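## Task

Pick up the cardboard box from the desk, set it on the closet's bottom shelf, and close the closet fully. The robot must not tip over or be left leaning, or the task fails. Anything that stays in place only because the robot is holding or pressing it does not count.

## Robot and tools

ROBOT. TidyBot++: a wheeled base (0.54 m long, 0.50 m wide, 0.38 m tall) with one seven-joint arm and a two-finger gripper. The shoulder sits 0.12 m ahead of the base centre and 0.68 m off the floor. Cameras: base_camera (fixed on the base, 644x364) and wrist_camera (fisheye on the hand, 644x476, looks along the fingers). Loose objects may occasionally get a small nudge from outside.

FRAMES. Base frame: origin on the floor below the base centre, x forward, y left, z up. hand_pose is reported in it, for the point between the finger pads; the hand's own z runs out along the fingers and its y is the closing direction. The odometry frame is where the base frame stood when the scene began; heading is positive to the left, range -3.142 to 3.142.

execute_actions. Argument actions: a list holding one action, or empty (empty only returns state and images). An action may carry base, joints, or both, plus optional speeds; its motions begin together. base takes exactly one key, each a relative offset from where the base last reported itself: translate_m (metres, forward +, -2 to 2), strafe_m (metres, left +, -2 to 2), rotate_rad (radians, counter-clockwise from above +, -6.3 to 6.3). joints takes absolute targets by name, in radians: joint_1_rad (any angle, turns the whole arm about vertical, positive is clockwise from above, opposite to heading), joint_2_rad shoulder -2.249 to 2.249, joint_3_rad any angle, joint_4_rad elbow -2.579 to 2.579, joint_5_rad any angle, joint_6_rad wrist -2.099 to 2.099, joint_7_rad any angle (hand roll; hand pointing down, 1.57 opens the fingers toward left and right). gripper_pos is absolute, 0 (open, about 85 mm gap) to 1 (closed); gap is roughly 85 x (1 - gripper_pos) mm. Unbounded joints take the short way, so turn in steps under half a turn. speeds caps that action's top speed: translate_m and strafe_m 0.05 to 0.5 m/s, rotate_rad 0.1 to 1.57 rad/s (the maxima are defaults). A base move needing over 8.667 s is refused; no action runs past 15 s. cameras: list from base_camera, wrist_camera, all; omitted or null gives all, [] gives none. Unknown keys or out-of-range values reject the whole call with no motion. A joint you omit may keep chasing its previous target.

wait: seconds, 0 to 10; commands nothing and returns state and images. zoom_image: camera plus region [x0, y0, x1, y1] in pixels of that camera's latest full image, at most 504x504. read_manual: only licence texts. finished_scene: scene number; ends the scene for good, so only call it once the object rests on the shelf and the closet is shut without the robot holding anything.

ARM GEOMETRY. With joint_1_rad 0, joint_3_rad 3.14, joint_5_rad 0 (near the start), the arm lies in the base's x-z plane. Angles from vertical, forward positive: upper arm (0.42 m) = joint_2_rad; forearm (0.31 m) = joint_2_rad - joint_4_rad; hand (0.31 m to the pinch point) = that minus joint_6_rad. Forward reach from the shoulder is the sum of length x sin(angle); height above it is the sum of length x cos(angle). Folded at the start, hand down, the hand juts up to 0.08 m beyond the base front and the elbow reaches 1.15 m. A downward hand can get no higher than about 0.94 m, and only near the base.

RESULT LINES. base_status and joint_status describe how each motion ended: done; off_target (stopped away from target, may still push); contact_stop or time_out (target dropped, holds in place). For the base, done only means the wheels turned enough, even if it slipped or was blocked; a blocked base shoves until timeout. joint command not followed with a cause line means a self-collision check held back the arm targets (the gripper still moves); not_followed targets may be retried later. base_odometry counts wheel turns and drifts. base_tilt gives forward/right lean in degrees. motor_effort is percent of maximum, peak in brackets, with offsets and noise. gripper at 1 reading done means nothing was caught; off_target shows the width of what is held. Motor temperatures list per arm joint; MOTOR HOT appears from 60 °C, and at 75 °C an OVER-TEMPERATURE FAULT lets the arm sag, with limit_stop_at_motor_heat in joint_status; resend the target. ARM HIT flags a hard hit on the base or arm itself.

ACCURACY. Friction leaves joints slightly short; fix by sending last command + (desired - read). The hand is often 1 to 2 cm off, more when stretched, and hand_pose has its own error, so trust the images. A held load makes the arm sag; never command a joint to its current reading while holding something.

AVOID. Driving while the arm is snagged above about 0.8 m can tip the robot; sideways force on a raised hand can lift wheels, so pull the arm back or back away to level it. Torque faults (joints 1-4 at 104.5 N m, 5-7 at 51.3 N m) freeze the arm 10 s and drop the rest of the call while the base keeps going. Avoid drops, slams, hard shoves and anything falling. Prefer quick, short robot motions.

Each tool is called after ">>>" as name([rows], argument=value, ...), one row to a line, values as JSON.

## Session

>>> execute_actions(actions=[])

Scene clock: 0.00 s.
Motor temperatures (°C, as the motors report them): [25 29 24 31 33 34 31]
base_odometry: x=+0.000 y=+0.000 heading=+0.000 (m, m, rad; odometry frame)
base_tilt: forward=-0.4 right=+0.7 (deg)
base_status: not commanded
joint_positions: joint_1_rad=-0.022 joint_2_rad=-0.324 joint_3_rad=+3.140 joint_4_rad=-2.521 joint_5_rad=+0.029 joint_6_rad=-0.872 joint_7_rad=+1.535 gripper_pos=+0.000
joint_status: not commanded
motor_effort: joint_1_rad=+0 joint_2_rad=-2 joint_3_rad=+0 joint_4_rad=+16 joint_5_rad=+1 joint_6_rad=+1 joint_7_rad=+0 (%)
hand_pose: x=+0.2624 y=-0.0023 z=+0.5859 quat_wxyz=(+0.011, +0.999, +0.003, +0.036) (m; base frame)
pictures: base_camera, wrist_camera
Images, in order (width x height): base_camera 644x364, wrist_camera 644x476.

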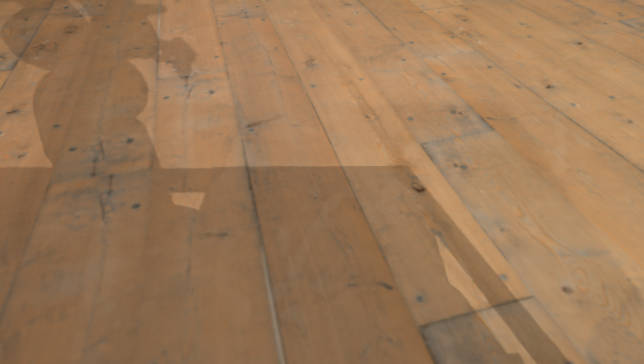

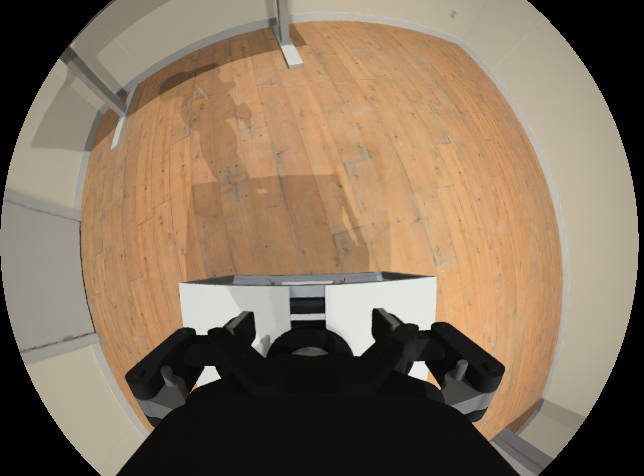

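>>> execute_actions([
  {"joints": {"joint_6_rad": 0.63}},
], cameras=["wrist_camera"])

Scene clock: 4.77 s.
Motor temperatures (°C, as the motors report them): [25 29 24 31 33 34 31]
base_odometry: x=+0.000 y=+0.000 heading=+0.000 (m, m, rad; odometry frame)
base_tilt: forward=-0.4 right=+0.7 (deg)
base_status: not commanded
joint_positions: joint_1_rad=-0.022 joint_2_rad=-0.324 joint_3_rad=+3.140 joint_4_rad=-2.521 joint_5_rad=+0.029 joint_6_rad=+0.627 joint_7_rad=+1.535 gripper_pos=+0.000
joint_status: all done
motor_effort: joint_1_rad=-1(1) joint_2_rad=-6(5) joint_3_rad=+0(0) joint_4_rad=+21(21) joint_5_rad=+2(1) joint_6_rad=+9(8) joint_7_rad=+0(0) (%)
hand_pose: x=+0.5508 y=+0.0170 z=+0.8964 quat_wxyz=(-0.018, +0.707, +0.011, +0.707) (m; base frame)
pictures: wrist_camera
Images, in order (width x height): wrist_camera 644x476.

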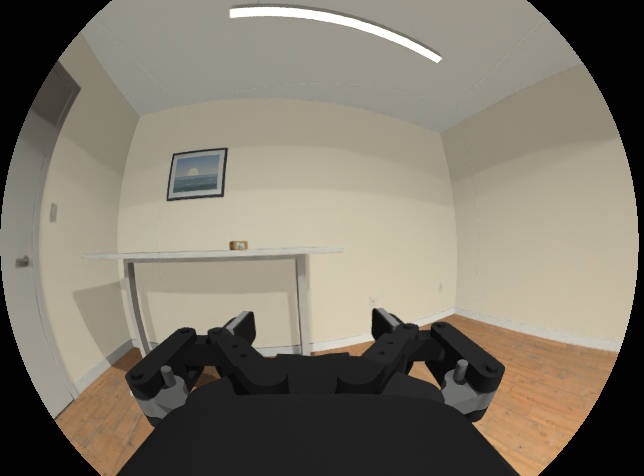

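>>> execute_actions([
  {"base": {"rotate_rad": -3.14}},
], cameras=["wrist_camera"])

Scene clock: 10.23 s.
Motor temperatures (°C, as the motors report them): [25 29 24 31 33 34 31]
base_odometry: x=+0.000 y=+0.000 heading=-3.140 (m, m, rad; odometry frame)
base_tilt: forward=-0.4 right=+0.7 (deg)
base_status: done
joint_positions: joint_1_rad=-0.022 joint_2_rad=-0.324 joint_3_rad=+3.140 joint_4_rad=-2.521 joint_5_rad=+0.029 joint_6_rad=+0.627 joint_7_rad=+1.535 gripper_pos=+0.000
joint_status: not commanded
motor_effort: joint_1_rad=+0(1) joint_2_rad=-6(7) joint_3_rad=+0(2) joint_4_rad=+21(21) joint_5_rad=+1(1) joint_6_rad=+8(8) joint_7_rad=+0(0) (%)
hand_pose: x=+0.5508 y=+0.0170 z=+0.8964 quat_wxyz=(-0.018, +0.707, +0.011, +0.707) (m; base frame)
pictures: wrist_camera
Images, in order (width x height): wrist_camera 644x476.

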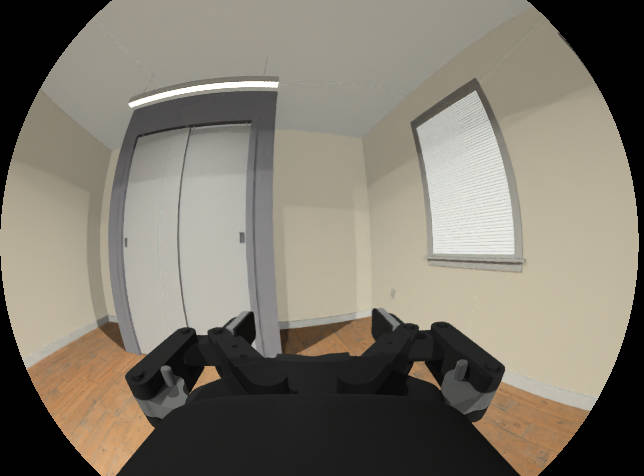

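>>> zoom_image(camera="wrist_camera", region=[100, 70, 300, 370])

Region (100, 70, 300, 370) of wrist_camera's 644x476 image, scaled by 1.680.

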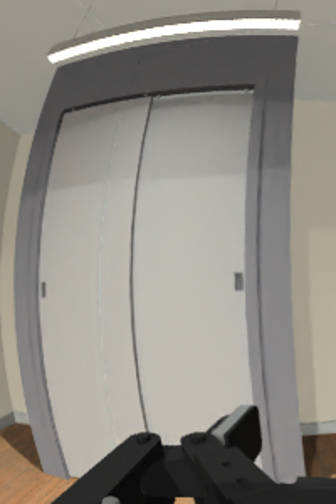

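>>> execute_actions([
  {"base": {"rotate_rad": 0.265}},
])

Scene clock: 19.57 s.
Motor temperatures (°C, as the motors report them): [25 29 24 31 33 34 31]
base_odometry: x=+0.000 y=+0.000 heading=-2.875 (m, m, rad; odometry frame)
base_tilt: forward=-0.4 right=+0.7 (deg)
base_status: done
joint_positions: joint_1_rad=-0.023 joint_2_rad=-0.324 joint_3_rad=+3.140 joint_4_rad=-2.521 joint_5_rad=+0.029 joint_6_rad=+0.627 joint_7_rad=+1.535 gripper_pos=+0.000
joint_status: not commanded
motor_effort: joint_1_rad=-1(1) joint_2_rad=-6(6) joint_3_rad=+0(2) joint_4_rad=+20(21) joint_5_rad=+1(1) joint_6_rad=+9(8) joint_7_rad=+0(0) (%)
hand_pose: x=+0.5508 y=+0.0171 z=+0.8964 quat_wxyz=(-0.018, +0.707, +0.011, +0.707) (m; base frame)
pictures: base_camera, wrist_camera
Images, in order (width x height): base_camera 644x364, wrist_camera 644x476.

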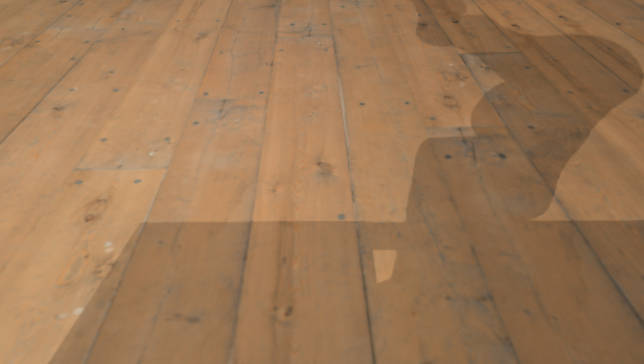

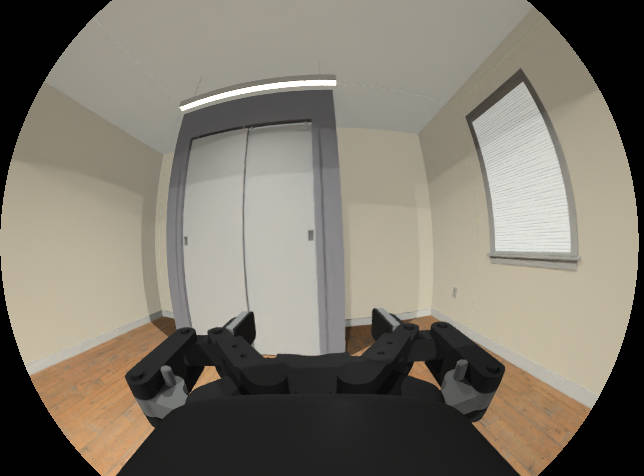

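>>> execute_actions([
  {"base": {"translate_m": 1.1}},
])

Scene clock: 26.93 s.
Motor temperatures (°C, as the motors report them): [25 29 24 31 33 34 31]
base_odometry: x=-1.062 y=-0.289 heading=-2.876 (m, m, rad; odometry frame)
base_tilt: forward=-0.4 right=+0.7 (deg)
base_status: done
joint_positions: joint_1_rad=-0.023 joint_2_rad=-0.324 joint_3_rad=+3.140 joint_4_rad=-2.521 joint_5_rad=+0.029 joint_6_rad=+0.627 joint_7_rad=+1.535 gripper_pos=+0.000
joint_status: not commanded
motor_effort: joint_1_rad=+0(0) joint_2_rad=-6(8) joint_3_rad=+0(1) joint_4_rad=+21(22) joint_5_rad=+2(1) joint_6_rad=+8(9) joint_7_rad=+0(1) (%)
hand_pose: x=+0.5508 y=+0.0171 z=+0.8964 quat_wxyz=(-0.018, +0.707, +0.011, +0.707) (m; base frame)
pictures: base_camera, wrist_camera
Images, in order (width x height): base_camera 644x364, wrist_camera 644x476.

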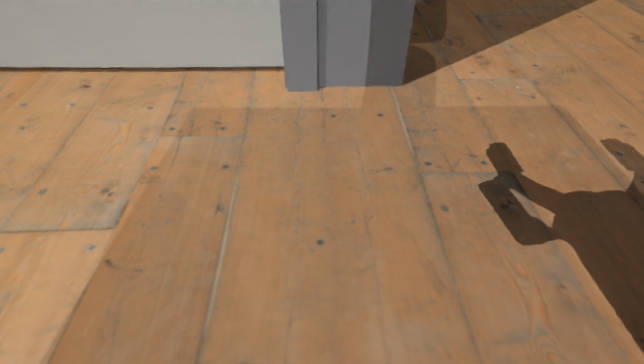

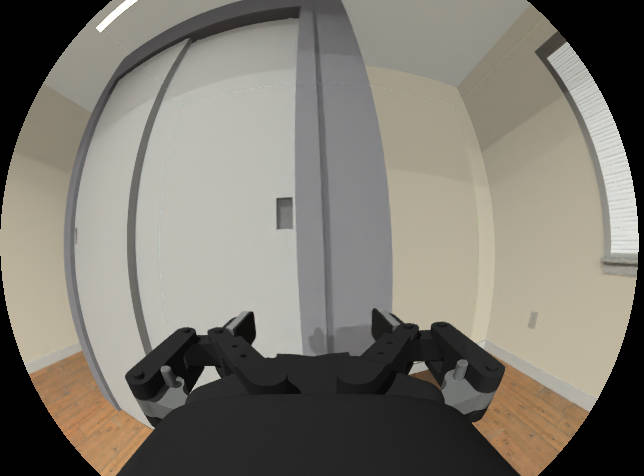

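>>> execute_actions([
  {"base": {"strafe_m": 0.085}, "joints": {"joint_4_rad": -2.116, "joint_6_rad": 0.221, "gripper_pos": 1.0}},
], cameras=["wrist_camera"])

>>> execute_actions([
  {"base": {"translate_m": 0.1}},
], cameras=["wrist_camera"])

Scene clock: 46.47 s.
Motor temperatures (°C, as the motors report them): [25 29 24 32 33 34 31]
base_odometry: x=-1.039 y=-0.371 heading=-2.876 (m, m, rad; odometry frame)
base_tilt: forward=-0.4 right=+0.7 (deg)
base_status: done
joint_positions: joint_1_rad=-0.023 joint_2_rad=-0.324 joint_3_rad=+3.140 joint_4_rad=-2.135 joint_5_rad=+0.029 joint_6_rad=+0.245 joint_7_rad=+1.535 gripper_pos=+0.999
joint_status: all done
motor_effort: joint_1_rad=+0(1) joint_2_rad=-8(8) joint_3_rad=+1(2) joint_4_rad=+24(23) joint_5_rad=+2(1) joint_6_rad=+9(8) joint_7_rad=+0(0) (%)
hand_pose: x=+0.6016 y=+0.0153 z=+1.0076 quat_wxyz=(-0.013, +0.705, +0.009, +0.709) (m; base frame)
pictures: wrist_camera
Images, in order (width x height): wrist_camera 644x476.

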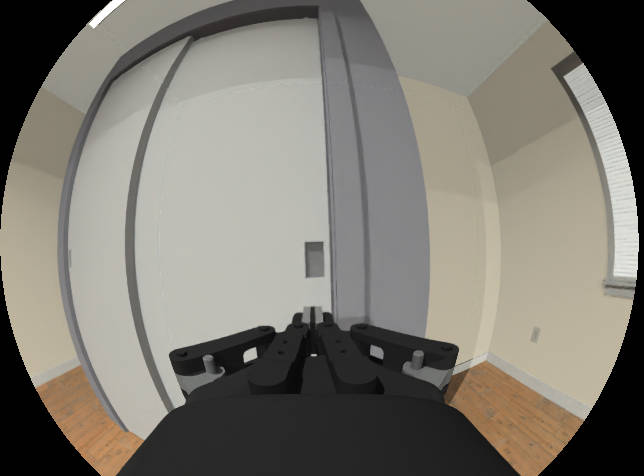

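Scene clock: 47.70 s.
Motor temperatures (°C, as the motors report them): [25 29 24 32 33 34 31]
base_odometry: x=-1.136 y=-0.397 heading=-2.876 (m, m, rad; odometry frame)
base_tilt: forward=-0.4 right=+0.7 (deg)
base_status: done
joint_positions: joint_1_rad=-0.023 joint_2_rad=-0.320 joint_3_rad=+3.140 joint_4_rad=-2.134 joint_5_rad=+0.029 joint_6_rad=+0.244 joint_7_rad=+1.535 gripper_pos=+0.999
joint_status: not commanded
motor_effort: joint_1_rad=+0(0) joint_2_rad=-9(12) joint_3_rad=+0(1) joint_4_rad=+24(25) joint_5_rad=+1(2) joint_6_rad=+9(10) joint_7_rad=+0(0) (%)
hand_pose: x=+0.6027 y=+0.0154 z=+1.0059 quat_wxyz=(-0.013, +0.707, +0.009, +0.707) (m; base frame)
pictures: wrist_camera
Images, in order (width x height): wrist_camera 644x476.

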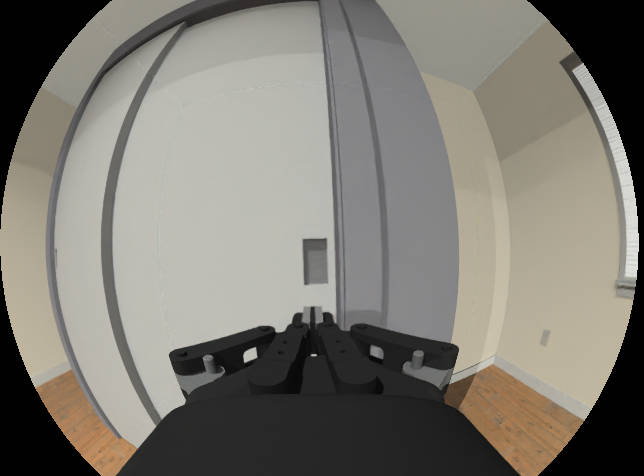

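>>> execute_actions([
  {"joints": {"joint_4_rad": -2.0, "joint_6_rad": 0.12}},
], cameras=["wrist_camera"])

>>> execute_actions([
  {"joints": {"joint_7_rad": 0.0}},
], cameras=["wrist_camera"])

Scene clock: 55.93 s.
Motor temperatures (°C, as the motors report them): [25 29 24 32 33 34 31]
base_odometry: x=-1.136 y=-0.397 heading=-2.876 (m, m, rad; odometry frame)
base_tilt: forward=-0.4 right=+0.7 (deg)
base_status: not commanded
joint_positions: joint_1_rad=-0.023 joint_2_rad=-0.320 joint_3_rad=+3.140 joint_4_rad=-2.015 joint_5_rad=+0.029 joint_6_rad=+0.145 joint_7_rad=+1.535 gripper_pos=+0.999
joint_status: all done
motor_effort: joint_1_rad=+0(0) joint_2_rad=-9(9) joint_3_rad=+0(0) joint_4_rad=+24(26) joint_5_rad=+1(2) joint_6_rad=+8(9) joint_7_rad=+0(0) (%)
hand_pose: x=+0.6094 y=+0.0147 z=+1.0492 quat_wxyz=(-0.012, +0.699, +0.008, +0.715) (m; base frame)
pictures: wrist_camera
Images, in order (width x height): wrist_camera 644x476.

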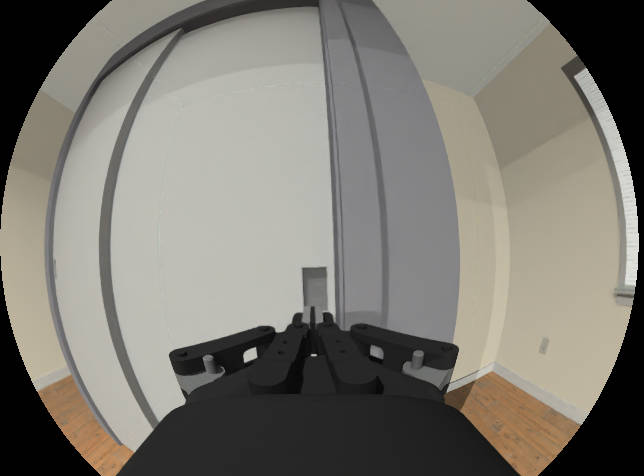

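Scene clock: 57.70 s.
Motor temperatures (°C, as the motors report them): [25 29 24 32 33 34 31]
base_odometry: x=-1.136 y=-0.397 heading=-2.876 (m, m, rad; odometry frame)
base_tilt: forward=-0.4 right=+0.7 (deg)
base_status: not commanded
joint_positions: joint_1_rad=-0.023 joint_2_rad=-0.320 joint_3_rad=+3.140 joint_4_rad=-2.015 joint_5_rad=+0.029 joint_6_rad=+0.145 joint_7_rad=+0.014 gripper_pos=+0.999
joint_status: all done
motor_effort: joint_1_rad=+0(0) joint_2_rad=-8(9) joint_3_rad=+0(0) joint_4_rad=+24(24) joint_5_rad=+1(1) joint_6_rad=+9(9) joint_7_rad=+0(1) (%)
hand_pose: x=+0.6094 y=+0.0147 z=+1.0492 quat_wxyz=(-0.502, +0.512, -0.477, +0.509) (m; base frame)
pictures: wrist_camera
Images, in order (width x height): wrist_camera 644x476.

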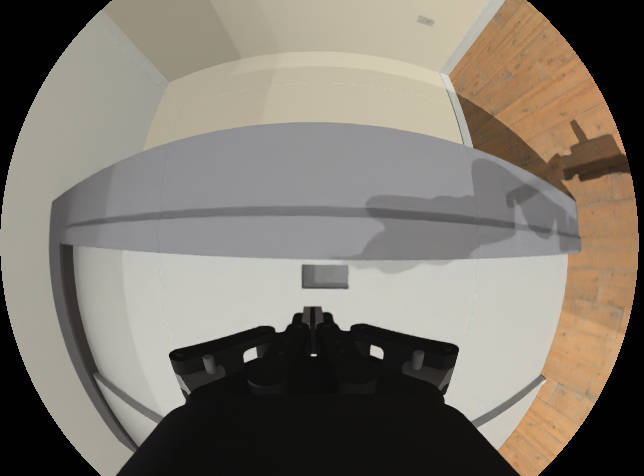

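>>> execute_actions([
  {"base": {"translate_m": 0.06}, "joints": {"joint_6_rad": 0.075}},
], cameras=["wrist_camera"])

Scene clock: 65.50 s.
Motor temperatures (°C, as the motors report them): [25 29 24 32 33 34 31]
base_odometry: x=-1.194 y=-0.413 heading=-2.876 (m, m, rad; odometry frame)
base_tilt: forward=-0.4 right=+0.7 (deg)
base_status: done
joint_positions: joint_1_rad=-0.023 joint_2_rad=-0.321 joint_3_rad=+3.140 joint_4_rad=-2.014 joint_5_rad=+0.029 joint_6_rad=+0.094 joint_7_rad=+0.014 gripper_pos=+0.999
joint_status: all done
motor_effort: joint_1_rad=-1(1) joint_2_rad=-8(12) joint_3_rad=+0(1) joint_4_rad=+24(25) joint_5_rad=+1(2) joint_6_rad=+9(9) joint_7_rad=+1(1) (%)
hand_pose: x=+0.6093 y=+0.0142 z=+1.0337 quat_wxyz=(-0.489, +0.525, -0.489, +0.497) (m; base frame)
pictures: wrist_camera
Images, in order (width x height): wrist_camera 644x476.

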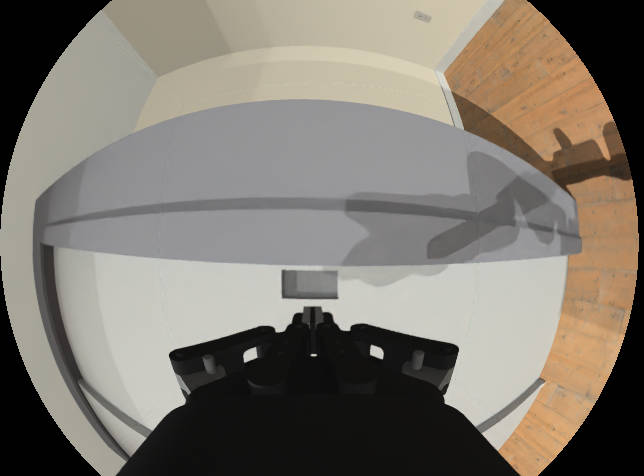

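>>> execute_actions([
  {"base": {"translate_m": 0.08}, "speeds": {"translate_m": 0.1}},
], cameras=["wrist_camera"])

Scene clock: 70.33 s.
Motor temperatures (°C, as the motors report them): [25 29 24 32 33 34 31]
base_odometry: x=-1.271 y=-0.434 heading=-2.876 (m, m, rad; odometry frame)
base_tilt: forward=-0.4 right=+0.7 (deg)
base_status: done
joint_positions: joint_1_rad=-0.023 joint_2_rad=-0.321 joint_3_rad=+3.140 joint_4_rad=-2.014 joint_5_rad=+0.029 joint_6_rad=+0.094 joint_7_rad=+0.014 gripper_pos=+0.999
joint_status: not commanded
motor_effort: joint_1_rad=+0(0) joint_2_rad=-8(12) joint_3_rad=+0(1) joint_4_rad=+24(25) joint_5_rad=+1(1) joint_6_rad=+9(9) joint_7_rad=+0(0) (%)
hand_pose: x=+0.6091 y=+0.0142 z=+1.0339 quat_wxyz=(-0.489, +0.524, -0.489, +0.497) (m; base frame)
pictures: wrist_camera
Images, in order (width x height): wrist_camera 644x476.

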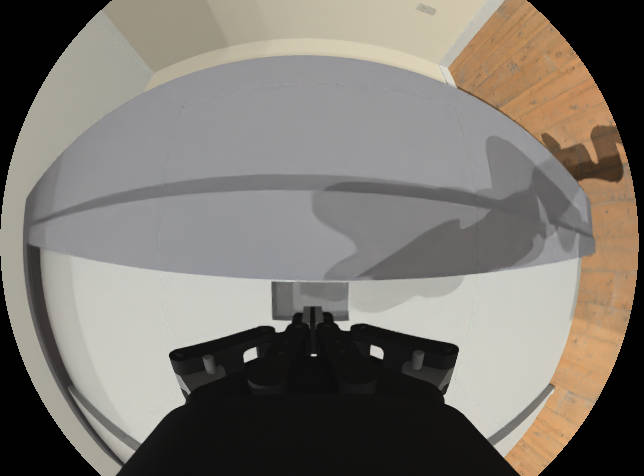

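>>> execute_actions([
  {"base": {"translate_m": 0.045}, "speeds": {"translate_m": 0.05}},
], cameras=["wrist_camera"])

Scene clock: 73.73 s.
Motor temperatures (°C, as the motors report them): [25 29 24 32 33 34 31]
base_odometry: x=-1.315 y=-0.446 heading=-2.876 (m, m, rad; odometry frame)
base_tilt: forward=-0.4 right=+0.7 (deg)
base_status: done
joint_positions: joint_1_rad=-0.023 joint_2_rad=-0.321 joint_3_rad=+3.140 joint_4_rad=-2.014 joint_5_rad=+0.029 joint_6_rad=+0.094 joint_7_rad=+0.014 gripper_pos=+0.999
joint_status: not commanded
motor_effort: joint_1_rad=+0(0) joint_2_rad=-8(11) joint_3_rad=+0(0) joint_4_rad=+24(25) joint_5_rad=+1(2) joint_6_rad=+9(9) joint_7_rad=+1(0) (%)
hand_pose: x=+0.6091 y=+0.0142 z=+1.0340 quat_wxyz=(-0.489, +0.524, -0.489, +0.497) (m; base frame)
pictures: wrist_camera
Images, in order (width x height): wrist_camera 644x476.

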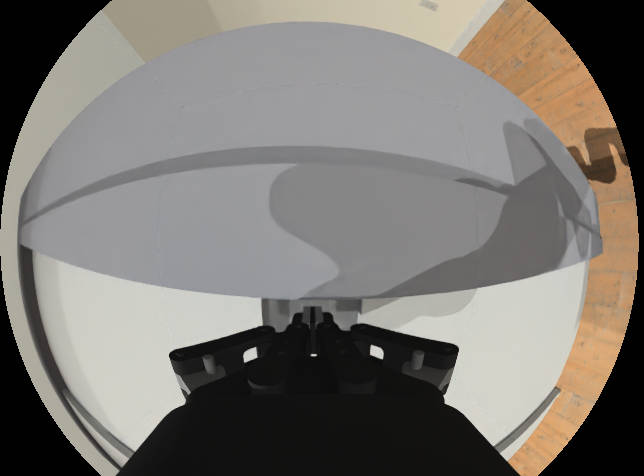

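Try strafing left to slide the door.

>>> execute_actions([
  {"base": {"strafe_m": 0.1}, "speeds": {"strafe_m": 0.08}},
])

Scene clock: 77.17 s.
Motor temperatures (°C, as the motors report them): [25 29 24 32 33 34 31]
base_odometry: x=-1.289 y=-0.543 heading=-2.876 (m, m, rad; odometry frame)
base_tilt: forward=-0.4 right=+0.7 (deg)
base_status: done
joint_positions: joint_1_rad=-0.023 joint_2_rad=-0.321 joint_3_rad=+3.140 joint_4_rad=-2.014 joint_5_rad=+0.029 joint_6_rad=+0.094 joint_7_rad=+0.014 gripper_pos=+0.999
joint_status: not commanded
motor_effort: joint_1_rad=+0(1) joint_2_rad=-9(9) joint_3_rad=+1(2) joint_4_rad=+24(24) joint_5_rad=+1(2) joint_6_rad=+8(9) joint_7_rad=+0(0) (%)
hand_pose: x=+0.6091 y=+0.0141 z=+1.0340 quat_wxyz=(-0.489, +0.524, -0.489, +0.497) (m; base frame)
pictures: base_camera, wrist_camera
Images, in order (width x height): base_camera 644x364, wrist_camera 644x476.

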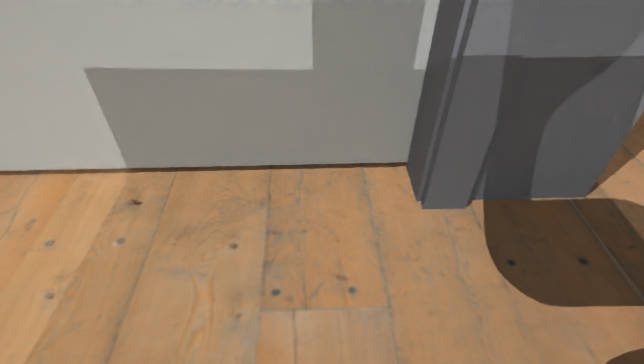

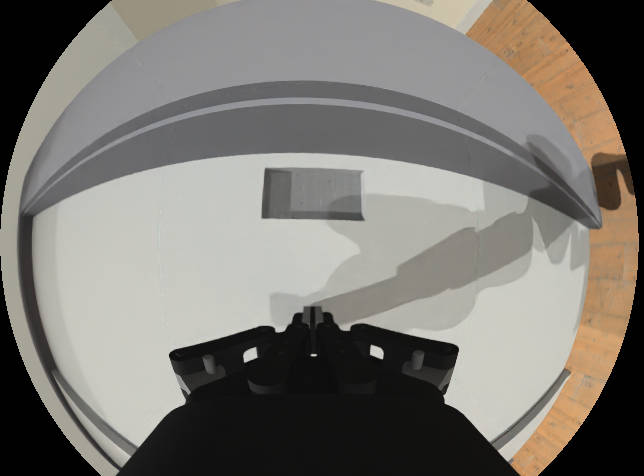

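>>> execute_actions([
  {"base": {"strafe_m": -0.1}, "speeds": {"strafe_m": 0.15}},
], cameras=[])

>>> execute_actions([
  {"base": {"translate_m": 0.02}, "speeds": {"translate_m": 0.05}},
], cameras=["wrist_camera"])

Scene clock: 82.17 s.
Motor temperatures (°C, as the motors report them): [25 29 24 32 33 34 31]
base_odometry: x=-1.315 y=-0.447 heading=-2.875 (m, m, rad; odometry frame)
base_tilt: forward=-0.4 right=+0.7 (deg)
base_status: done
joint_positions: joint_1_rad=-0.022 joint_2_rad=-0.321 joint_3_rad=+3.140 joint_4_rad=-2.014 joint_5_rad=+0.029 joint_6_rad=+0.094 joint_7_rad=+0.014 gripper_pos=+0.999
joint_status: not commanded
motor_effort: joint_1_rad=-1(2) joint_2_rad=-9(10) joint_3_rad=-1(3) joint_4_rad=+24(24) joint_5_rad=+1(2) joint_6_rad=+9(9) joint_7_rad=+1(1) (%)
hand_pose: x=+0.6091 y=+0.0140 z=+1.0340 quat_wxyz=(-0.489, +0.524, -0.489, +0.497) (m; base frame)
pictures: none
No camera images: the call's "cameras" was empty. Leave "cameras" out to get every camera's image.

Scene clock: 83.10 s.
Motor temperatures (°C, as the motors report them): [25 29 24 32 33 34 31]
base_odometry: x=-1.334 y=-0.452 heading=-2.875 (m, m, rad; odometry frame)
base_tilt: forward=-0.5 right=+0.7 (deg)
base_status: done
joint_positions: joint_1_rad=-0.022 joint_2_rad=-0.336 joint_3_rad=+3.140 joint_4_rad=-2.016 joint_5_rad=+0.029 joint_6_rad=+0.082 joint_7_rad=+0.014 gripper_pos=+0.999
joint_status: not commanded
motor_effort: joint_1_rad=+0(1) joint_2_rad=-6(10) joint_3_rad=+2(2) joint_4_rad=+25(31) joint_5_rad=+1(0) joint_6_rad=+10(13) joint_7_rad=+0(1) (%)
hand_pose: x=+0.6037 y=+0.0138 z=+1.0362 quat_wxyz=(-0.489, +0.524, -0.489, +0.497) (m; base frame)
pictures: wrist_camera
Images, in order (width x height): wrist_camera 644x476.

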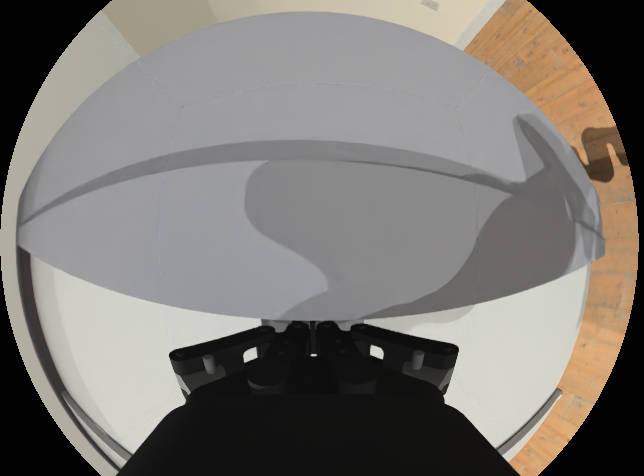

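>>> execute_actions([
  {"base": {"strafe_m": 0.1}, "speeds": {"strafe_m": 0.08}},
])

Scene clock: 86.70 s.
Motor temperatures (°C, as the motors report them): [25 29 24 32 33 34 31]
base_odometry: x=-1.308 y=-0.548 heading=-2.876 (m, m, rad; odometry frame)
base_tilt: forward=-0.5 right=+0.7 (deg)
base_status: done
joint_positions: joint_1_rad=+0.003 joint_2_rad=-0.341 joint_3_rad=+3.169 joint_4_rad=-2.016 joint_5_rad=+0.029 joint_6_rad=+0.076 joint_7_rad=+0.014 gripper_pos=+0.999
joint_status: not commanded
motor_effort: joint_1_rad=-4(8) joint_2_rad=-1(8) joint_3_rad=-5(10) joint_4_rad=+30(30) joint_5_rad=+1(2) joint_6_rad=+13(12) joint_7_rad=+0(0) (%)
hand_pose: x=+0.6023 y=-0.0151 z=+1.0368 quat_wxyz=(-0.478, +0.509, -0.505, +0.507) (m; base frame)
pictures: base_camera, wrist_camera
Images, in order (width x height): base_camera 644x364, wrist_camera 644x476.

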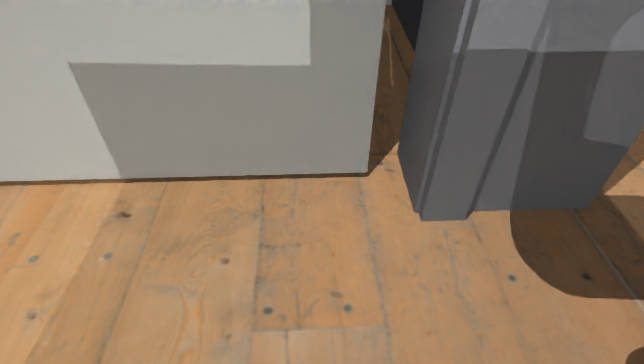

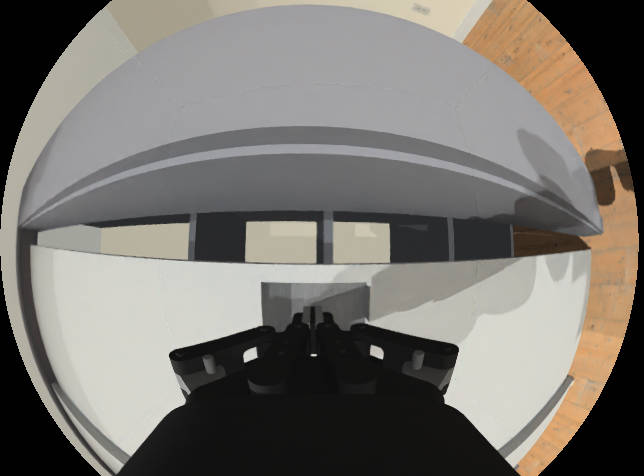

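>>> execute_actions([
  {"base": {"translate_m": -0.008}},
], cameras=[])

>>> execute_actions([
  {"base": {"strafe_m": 0.3}, "speeds": {"strafe_m": 0.12}},
])

Scene clock: 92.20 s.
Motor temperatures (°C, as the motors report them): [25 29 24 32 33 34 31]
base_odometry: x=-1.300 y=-0.546 heading=-2.876 (m, m, rad; odometry frame)
base_tilt: forward=-0.4 right=+0.7 (deg)
base_status: done
joint_positions: joint_1_rad=-0.001 joint_2_rad=-0.326 joint_3_rad=+3.168 joint_4_rad=-2.006 joint_5_rad=+0.029 joint_6_rad=+0.076 joint_7_rad=+0.014 gripper_pos=+0.999
joint_status: not commanded
motor_effort: joint_1_rad=-4(5) joint_2_rad=-8(11) joint_3_rad=-5(6) joint_4_rad=+24(29) joint_5_rad=+2(2) joint_6_rad=+9(12) joint_7_rad=+0(0) (%)
hand_pose: x=+0.6080 y=-0.0125 z=+1.0360 quat_wxyz=(-0.478, +0.512, -0.505, +0.505) (m; base frame)
pictures: none
No camera images: the call's "cameras" was empty. Leave "cameras" out to get every camera's image.

Scene clock: 95.30 s.
Motor temperatures (°C, as the motors report them): [25 29 24 32 33 34 31]
base_odometry: x=-1.222 y=-0.836 heading=-2.876 (m, m, rad; odometry frame)
base_tilt: forward=-0.5 right=+0.7 (deg)
base_status: done
joint_positions: joint_1_rad=+0.000 joint_2_rad=-0.350 joint_3_rad=+3.167 joint_4_rad=-2.019 joint_5_rad=+0.029 joint_6_rad=+0.064 joint_7_rad=+0.014 gripper_pos=+0.999
joint_status: not commanded
motor_effort: joint_1_rad=-4(9) joint_2_rad=+1(9) joint_3_rad=-4(11) joint_4_rad=+32(32) joint_5_rad=+2(2) joint_6_rad=+15(14) joint_7_rad=+0(1) (%)
hand_pose: x=+0.5989 y=-0.0128 z=+1.0359 quat_wxyz=(-0.478, +0.511, -0.505, +0.505) (m; base frame)
pictures: base_camera, wrist_camera
Images, in order (width x height): base_camera 644x364, wrist_camera 644x476.

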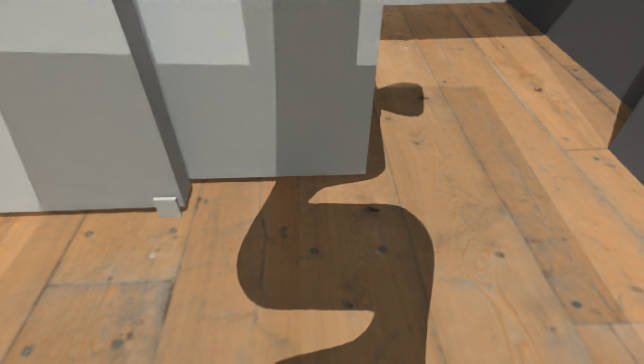

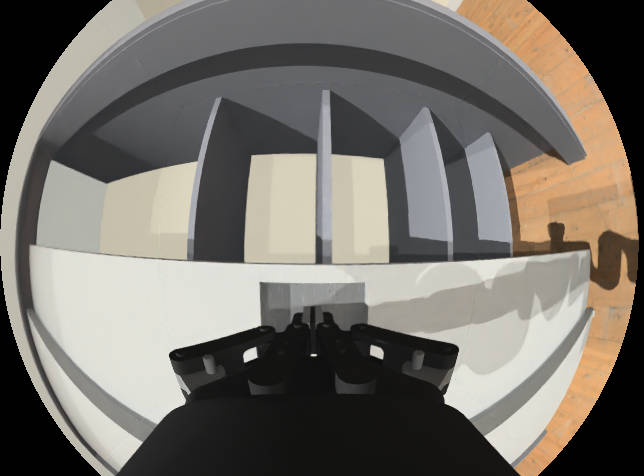

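>>> execute_actions([
  {"base": {"translate_m": -0.008}},
], cameras=[])

>>> execute_actions([
  {"base": {"strafe_m": 0.08}, "speeds": {"strafe_m": 0.12}},
], cameras=[])

>>> execute_actions([
  {"base": {"translate_m": -0.35}},
], cameras=[])

>>> execute_actions([
  {"base": {"strafe_m": -0.27}, "joints": {"joint_7_rad": 1.57, "joint_1_rad": 0.0, "joint_3_rad": 3.14, "joint_6_rad": -0.3}},
])

Scene clock: 100.53 s.
Motor temperatures (°C, as the motors report them): [25 29 24 32 33 34 31]
base_odometry: x=-1.214 y=-0.834 heading=-2.876 (m, m, rad; odometry frame)
base_tilt: forward=-0.4 right=+0.7 (deg)
base_status: done
joint_positions: joint_1_rad=-0.003 joint_2_rad=-0.331 joint_3_rad=+3.166 joint_4_rad=-2.004 joint_5_rad=+0.029 joint_6_rad=+0.064 joint_7_rad=+0.014 gripper_pos=+0.999
joint_status: not commanded
motor_effort: joint_1_rad=-4(5) joint_2_rad=-7(9) joint_3_rad=-5(6) joint_4_rad=+25(31) joint_5_rad=+2(2) joint_6_rad=+9(13) joint_7_rad=+1(0) (%)
hand_pose: x=+0.6061 y=-0.0106 z=+1.0360 quat_wxyz=(-0.477, +0.514, -0.505, +0.503) (m; base frame)
pictures: none
No camera images: the call's "cameras" was empty. Leave "cameras" out to get every camera's image.

Scene clock: 101.87 s.
Motor temperatures (°C, as the motors report them): [25 29 24 32 33 34 31]
base_odometry: x=-1.193 y=-0.911 heading=-2.876 (m, m, rad; odometry frame)
base_tilt: forward=-0.4 right=+0.7 (deg)
base_status: done
joint_positions: joint_1_rad=-0.001 joint_2_rad=-0.338 joint_3_rad=+3.167 joint_4_rad=-2.009 joint_5_rad=+0.029 joint_6_rad=+0.064 joint_7_rad=+0.014 gripper_pos=+0.999
joint_status: not commanded
motor_effort: joint_1_rad=-4(9) joint_2_rad=-3(9) joint_3_rad=-4(11) joint_4_rad=+30(31) joint_5_rad=+1(3) joint_6_rad=+13(13) joint_7_rad=+1(1) (%)
hand_pose: x=+0.6035 y=-0.0121 z=+1.0361 quat_wxyz=(-0.477, +0.512, -0.505, +0.504) (m; base frame)
pictures: none
No camera images: the call's "cameras" was empty. Leave "cameras" out to get every camera's image.

Scene clock: 103.90 s.
Motor temperatures (°C, as the motors report them): [25 29 24 32 33 34 31]
base_odometry: x=-0.855 y=-0.819 heading=-2.876 (m, m, rad; odometry frame)
base_tilt: forward=-0.4 right=+0.7 (deg)
base_status: done
joint_positions: joint_1_rad=-0.014 joint_2_rad=-0.324 joint_3_rad=+3.155 joint_4_rad=-2.000 joint_5_rad=+0.029 joint_6_rad=+0.064 joint_7_rad=+0.014 gripper_pos=+0.999
joint_status: not commanded
motor_effort: joint_1_rad=-1(3) joint_2_rad=-8(12) joint_3_rad=+0(4) joint_4_rad=+24(29) joint_5_rad=+2(2) joint_6_rad=+8(12) joint_7_rad=+0(0) (%)
hand_pose: x=+0.6088 y=+0.0010 z=+1.0350 quat_wxyz=(-0.481, +0.521, -0.499, +0.498) (m; base frame)
pictures: none
No camera images: the call's "cameras" was empty. Leave "cameras" out to get every camera's image.

Scene clock: 105.73 s.
Motor temperatures (°C, as the motors report them): [25 29 24 32 33 34 31]
base_odometry: x=-0.925 y=-0.558 heading=-2.877 (m, m, rad; odometry frame)
base_tilt: forward=-0.4 right=+0.7 (deg)
base_status: done
joint_positions: joint_1_rad=-0.009 joint_2_rad=-0.324 joint_3_rad=+3.151 joint_4_rad=-2.000 joint_5_rad=+0.029 joint_6_rad=-0.280 joint_7_rad=+1.556 gripper_pos=+0.999
joint_status: all done
motor_effort: joint_1_rad=-1(1) joint_2_rad=-9(10) joint_3_rad=+0(2) joint_4_rad=+24(24) joint_5_rad=+1(2) joint_6_rad=+8(9) joint_7_rad=+0(0) (%)
hand_pose: x=+0.5862 y=-0.0022 z=+0.9308 quat_wxyz=(+0.006, +0.829, +0.002, +0.559) (m; base frame)
pictures: base_camera, wrist_camera
Images, in order (width x height): base_camera 644x364, wrist_camera 644x476.

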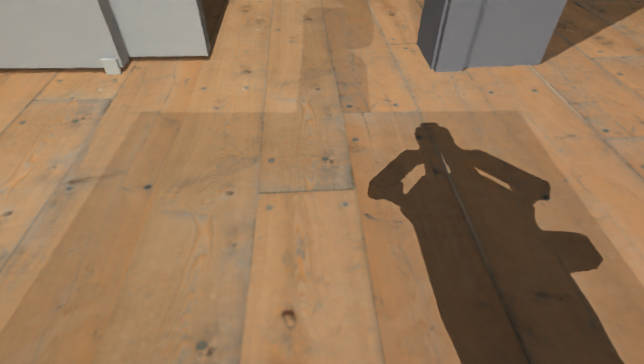

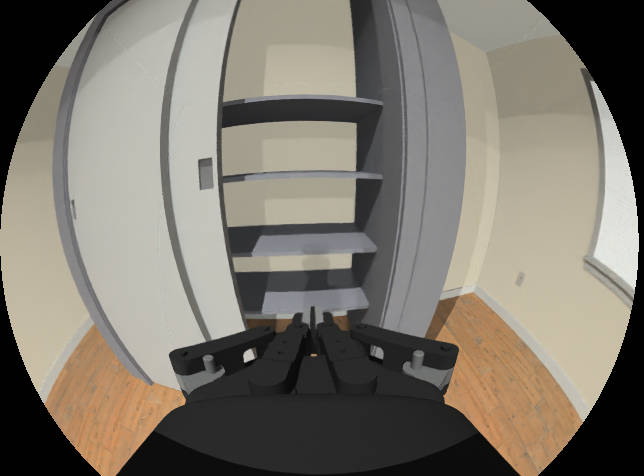

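>>> execute_actions([
  {"base": {"rotate_rad": 3.14}, "joints": {"joint_6_rad": 0.12, "gripper_pos": 0.0}},
], cameras=[])

>>> execute_actions([
  {"base": {"translate_m": 1.7}},
], cameras=[])

>>> execute_actions([
  {"base": {"strafe_m": 0.45}},
])

Scene clock: 125.70 s.
Motor temperatures (°C, as the motors report them): [25 29 24 32 33 34 31]
base_odometry: x=-0.926 y=-0.558 heading=+0.263 (m, m, rad; odometry frame)
base_tilt: forward=-0.4 right=+0.7 (deg)
base_status: done
joint_positions: joint_1_rad=-0.004 joint_2_rad=-0.324 joint_3_rad=+3.148 joint_4_rad=-2.000 joint_5_rad=+0.029 joint_6_rad=+0.117 joint_7_rad=+1.556 gripper_pos=+0.000
joint_status: all done
motor_effort: joint_1_rad=+0(1) joint_2_rad=-9(10) joint_3_rad=+0(2) joint_4_rad=+24(27) joint_5_rad=+1(2) joint_6_rad=+8(10) joint_7_rad=+0(0) (%)
hand_pose: x=+0.6089 y=+0.0010 z=+1.0517 quat_wxyz=(+0.004, +0.703, +0.005, +0.712) (m; base frame)
pictures: none
No camera images: the call's "cameras" was empty. Leave "cameras" out to get every camera's image.

Scene clock: 130.47 s.
Motor temperatures (°C, as the motors report them): [25 29 24 32 33 34 31]
base_odometry: x=+0.716 y=-0.115 heading=+0.263 (m, m, rad; odometry frame)
base_tilt: forward=-0.4 right=+0.7 (deg)
base_status: done
joint_positions: joint_1_rad=-0.004 joint_2_rad=-0.324 joint_3_rad=+3.148 joint_4_rad=-2.000 joint_5_rad=+0.029 joint_6_rad=+0.117 joint_7_rad=+1.556 gripper_pos=+0.000
joint_status: not commanded
motor_effort: joint_1_rad=+0(1) joint_2_rad=-8(11) joint_3_rad=+0(0) joint_4_rad=+24(25) joint_5_rad=+1(2) joint_6_rad=+9(9) joint_7_rad=+0(0) (%)
hand_pose: x=+0.6090 y=+0.0010 z=+1.0517 quat_wxyz=(+0.004, +0.703, +0.005, +0.712) (m; base frame)
pictures: none
No camera images: the call's "cameras" was empty. Leave "cameras" out to get every camera's image.

Scene clock: 132.73 s.
Motor temperatures (°C, as the motors report them): [25 29 24 32 33 34 31]
base_odometry: x=+0.599 y=+0.320 heading=+0.263 (m, m, rad; odometry frame)
base_tilt: forward=-0.4 right=+0.7 (deg)
base_status: done
joint_positions: joint_1_rad=-0.004 joint_2_rad=-0.324 joint_3_rad=+3.144 joint_4_rad=-2.000 joint_5_rad=+0.029 joint_6_rad=+0.117 joint_7_rad=+1.556 gripper_pos=+0.000
joint_status: not commanded
motor_effort: joint_1_rad=+0(1) joint_2_rad=-9(10) joint_3_rad=+0(3) joint_4_rad=+24(25) joint_5_rad=+1(1) joint_6_rad=+8(9) joint_7_rad=+1(0) (%)
hand_pose: x=+0.6089 y=+0.0032 z=+1.0516 quat_wxyz=(+0.003, +0.703, +0.007, +0.712) (m; base frame)
pictures: base_camera, wrist_camera
Images, in order (width x height): base_camera 644x364, wrist_camera 644x476.

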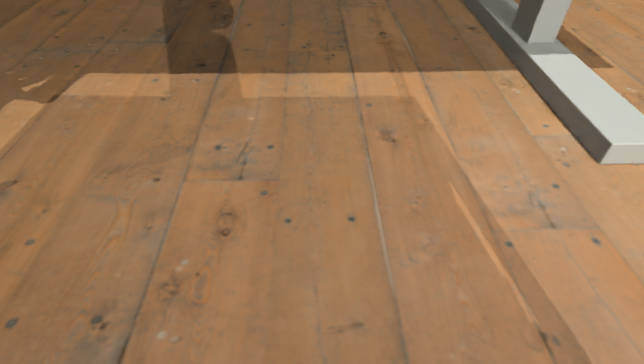

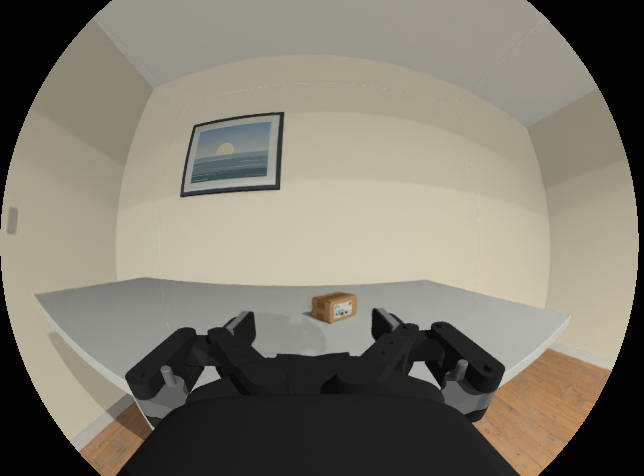

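>>> zoom_image(camera="wrist_camera", region=[260, 260, 420, 360])

Region (260, 260, 420, 360) of wrist_camera's 644x476 image, scaled by 3.150; it fills the top 315 rows of this view, and the rest is white.

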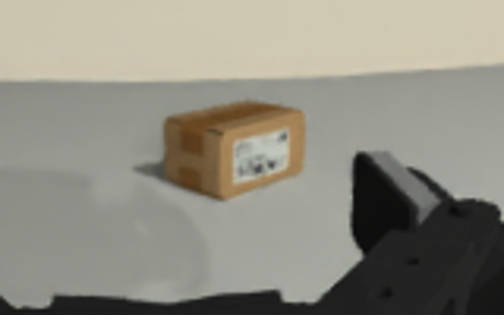

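>>> execute_actions([
  {"base": {"strafe_m": 0.5}, "joints": {"joint_1_rad": 0.75}},
], cameras=[])

>>> execute_actions([
  {"base": {"translate_m": 0.24}, "joints": {"joint_2_rad": 0.189, "joint_4_rad": -1.418, "joint_6_rad": -0.313}},
])

Scene clock: 171.67 s.
Motor temperatures (°C, as the motors report them): [25 29 24 32 33 34 31]
base_odometry: x=+0.469 y=+0.803 heading=+0.263 (m, m, rad; odometry frame)
base_tilt: forward=-0.4 right=+0.7 (deg)
base_status: done
joint_positions: joint_1_rad=+0.740 joint_2_rad=-0.324 joint_3_rad=+3.144 joint_4_rad=-2.000 joint_5_rad=+0.029 joint_6_rad=+0.117 joint_7_rad=+1.556 gripper_pos=+0.000
joint_status: all done
motor_effort: joint_1_rad=+0(1) joint_2_rad=-8(10) joint_3_rad=+0(2) joint_4_rad=+24(25) joint_5_rad=+2(0) joint_6_rad=+8(9) joint_7_rad=+0(0) (%)
hand_pose: x=+0.4816 y=-0.3295 z=+1.0516 quat_wxyz=(+0.262, +0.657, -0.249, +0.662) (m; base frame)
pictures: none
No camera images: the call's "cameras" was empty. Leave "cameras" out to get every camera's image.

Scene clock: 173.50 s.
Motor temperatures (°C, as the motors report them): [25 29 24 32 33 34 31]
base_odometry: x=+0.701 y=+0.865 heading=+0.263 (m, m, rad; odometry frame)
base_tilt: forward=-0.4 right=+0.7 (deg)
base_status: done
joint_positions: joint_1_rad=+0.743 joint_2_rad=+0.183 joint_3_rad=+3.143 joint_4_rad=-1.441 joint_5_rad=+0.029 joint_6_rad=-0.290 joint_7_rad=+1.556 gripper_pos=+0.000
joint_status: all done
motor_effort: joint_1_rad=+0(0) joint_2_rad=-26(29) joint_3_rad=+0(2) joint_4_rad=+24(25) joint_5_rad=+1(1) joint_6_rad=+8(10) joint_7_rad=+0(0) (%)
hand_pose: x=+0.6211 y=-0.4642 z=+0.9740 quat_wxyz=(+0.217, +0.763, -0.294, +0.534) (m; base frame)
pictures: base_camera, wrist_camera
Images, in order (width x height): base_camera 644x364, wrist_camera 644x476.

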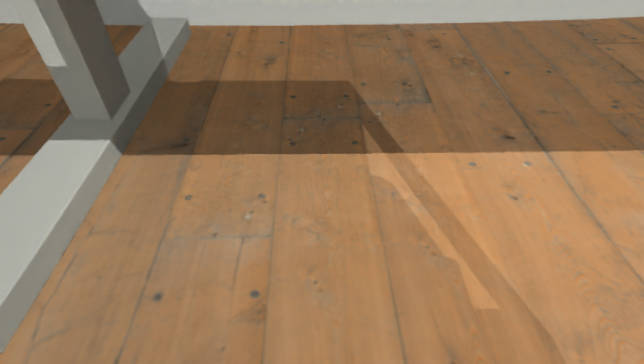

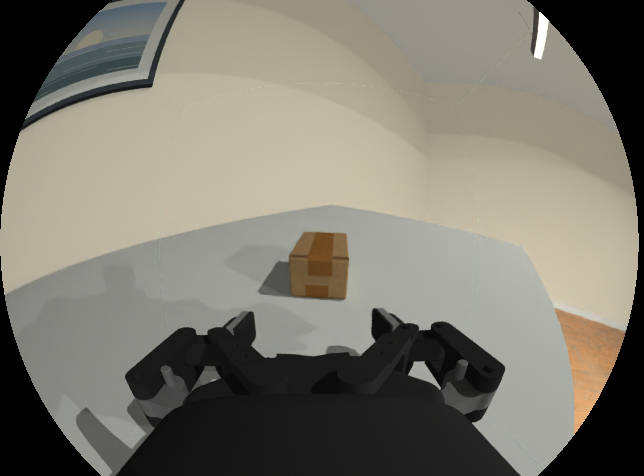

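>>> execute_actions([
  {"joints": {"joint_1_rad": 0.765, "joint_2_rad": 0.478, "joint_4_rad": -0.958, "joint_6_rad": -0.49}},
], cameras=["wrist_camera"])

Scene clock: 181.47 s.
Motor temperatures (°C, as the motors report them): [25 29 24 32 33 34 31]
base_odometry: x=+0.701 y=+0.865 heading=+0.263 (m, m, rad; odometry frame)
base_tilt: forward=-0.4 right=+0.7 (deg)
base_status: not commanded
joint_positions: joint_1_rad=+0.753 joint_2_rad=+0.464 joint_3_rad=+3.143 joint_4_rad=-0.982 joint_5_rad=+0.029 joint_6_rad=-0.466 joint_7_rad=+1.556 gripper_pos=+0.000
joint_status: all done
motor_effort: joint_1_rad=-1(1) joint_2_rad=-34(35) joint_3_rad=+0(0) joint_4_rad=+24(24) joint_5_rad=+1(1) joint_6_rad=+8(8) joint_7_rad=+0(1) (%)
hand_pose: x=+0.6955 y=-0.5455 z=+0.9933 quat_wxyz=(+0.221, +0.760, -0.300, +0.533) (m; base frame)
pictures: wrist_camera
Images, in order (width x height): wrist_camera 644x476.

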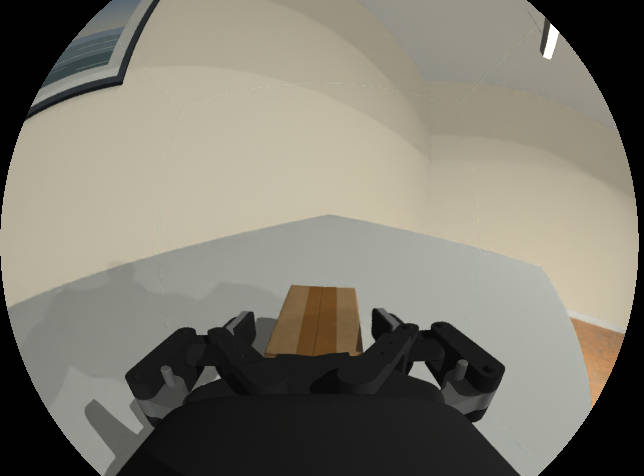

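>>> execute_actions([
  {"joints": {"joint_2_rad": 0.5}},
], cameras=["wrist_camera"])

>>> execute_actions([
  {"joints": {"gripper_pos": 1.0}},
], cameras=["wrist_camera"])

Scene clock: 184.70 s.
Motor temperatures (°C, as the motors report them): [25 29 24 32 33 34 31]
base_odometry: x=+0.701 y=+0.865 heading=+0.263 (m, m, rad; odometry frame)
base_tilt: forward=-0.4 right=+0.7 (deg)
base_status: not commanded
joint_positions: joint_1_rad=+0.753 joint_2_rad=+0.481 joint_3_rad=+3.143 joint_4_rad=-0.979 joint_5_rad=+0.029 joint_6_rad=-0.466 joint_7_rad=+1.556 gripper_pos=+0.000
joint_status: all done
motor_effort: joint_1_rad=-1(1) joint_2_rad=-34(35) joint_3_rad=+0(0) joint_4_rad=+24(24) joint_5_rad=+2(2) joint_6_rad=+8(8) joint_7_rad=+0(0) (%)
hand_pose: x=+0.6995 y=-0.5492 z=+0.9813 quat_wxyz=(+0.219, +0.764, -0.301, +0.528) (m; base frame)
pictures: wrist_camera
Images, in order (width x height): wrist_camera 644x476.

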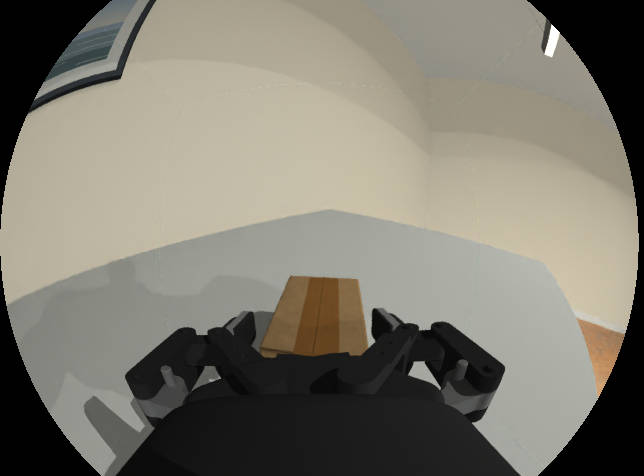

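Scene clock: 185.80 s.
Motor temperatures (°C, as the motors report them): [25 29 24 32 33 34 31]
base_odometry: x=+0.701 y=+0.865 heading=+0.263 (m, m, rad; odometry frame)
base_tilt: forward=-0.4 right=+0.7 (deg)
base_status: not commanded
joint_positions: joint_1_rad=+0.754 joint_2_rad=+0.481 joint_3_rad=+3.143 joint_4_rad=-0.977 joint_5_rad=+0.029 joint_6_rad=-0.467 joint_7_rad=+1.556 gripper_pos=+0.347
joint_status: gripper_pos off_target (ended at +0.347, target +1.000)
motor_effort: joint_1_rad=+1(1) joint_2_rad=-34(36) joint_3_rad=+0(1) joint_4_rad=+23(24) joint_5_rad=+1(2) joint_6_rad=+8(9) joint_7_rad=+0(0) (%)
hand_pose: x=+0.6991 y=-0.5496 z=+0.9819 quat_wxyz=(+0.219, +0.763, -0.301, +0.528) (m; base frame)
pictures: wrist_camera
Images, in order (width x height): wrist_camera 644x476.

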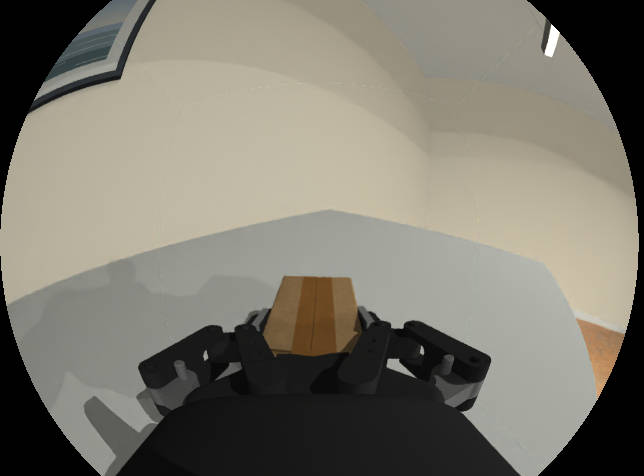

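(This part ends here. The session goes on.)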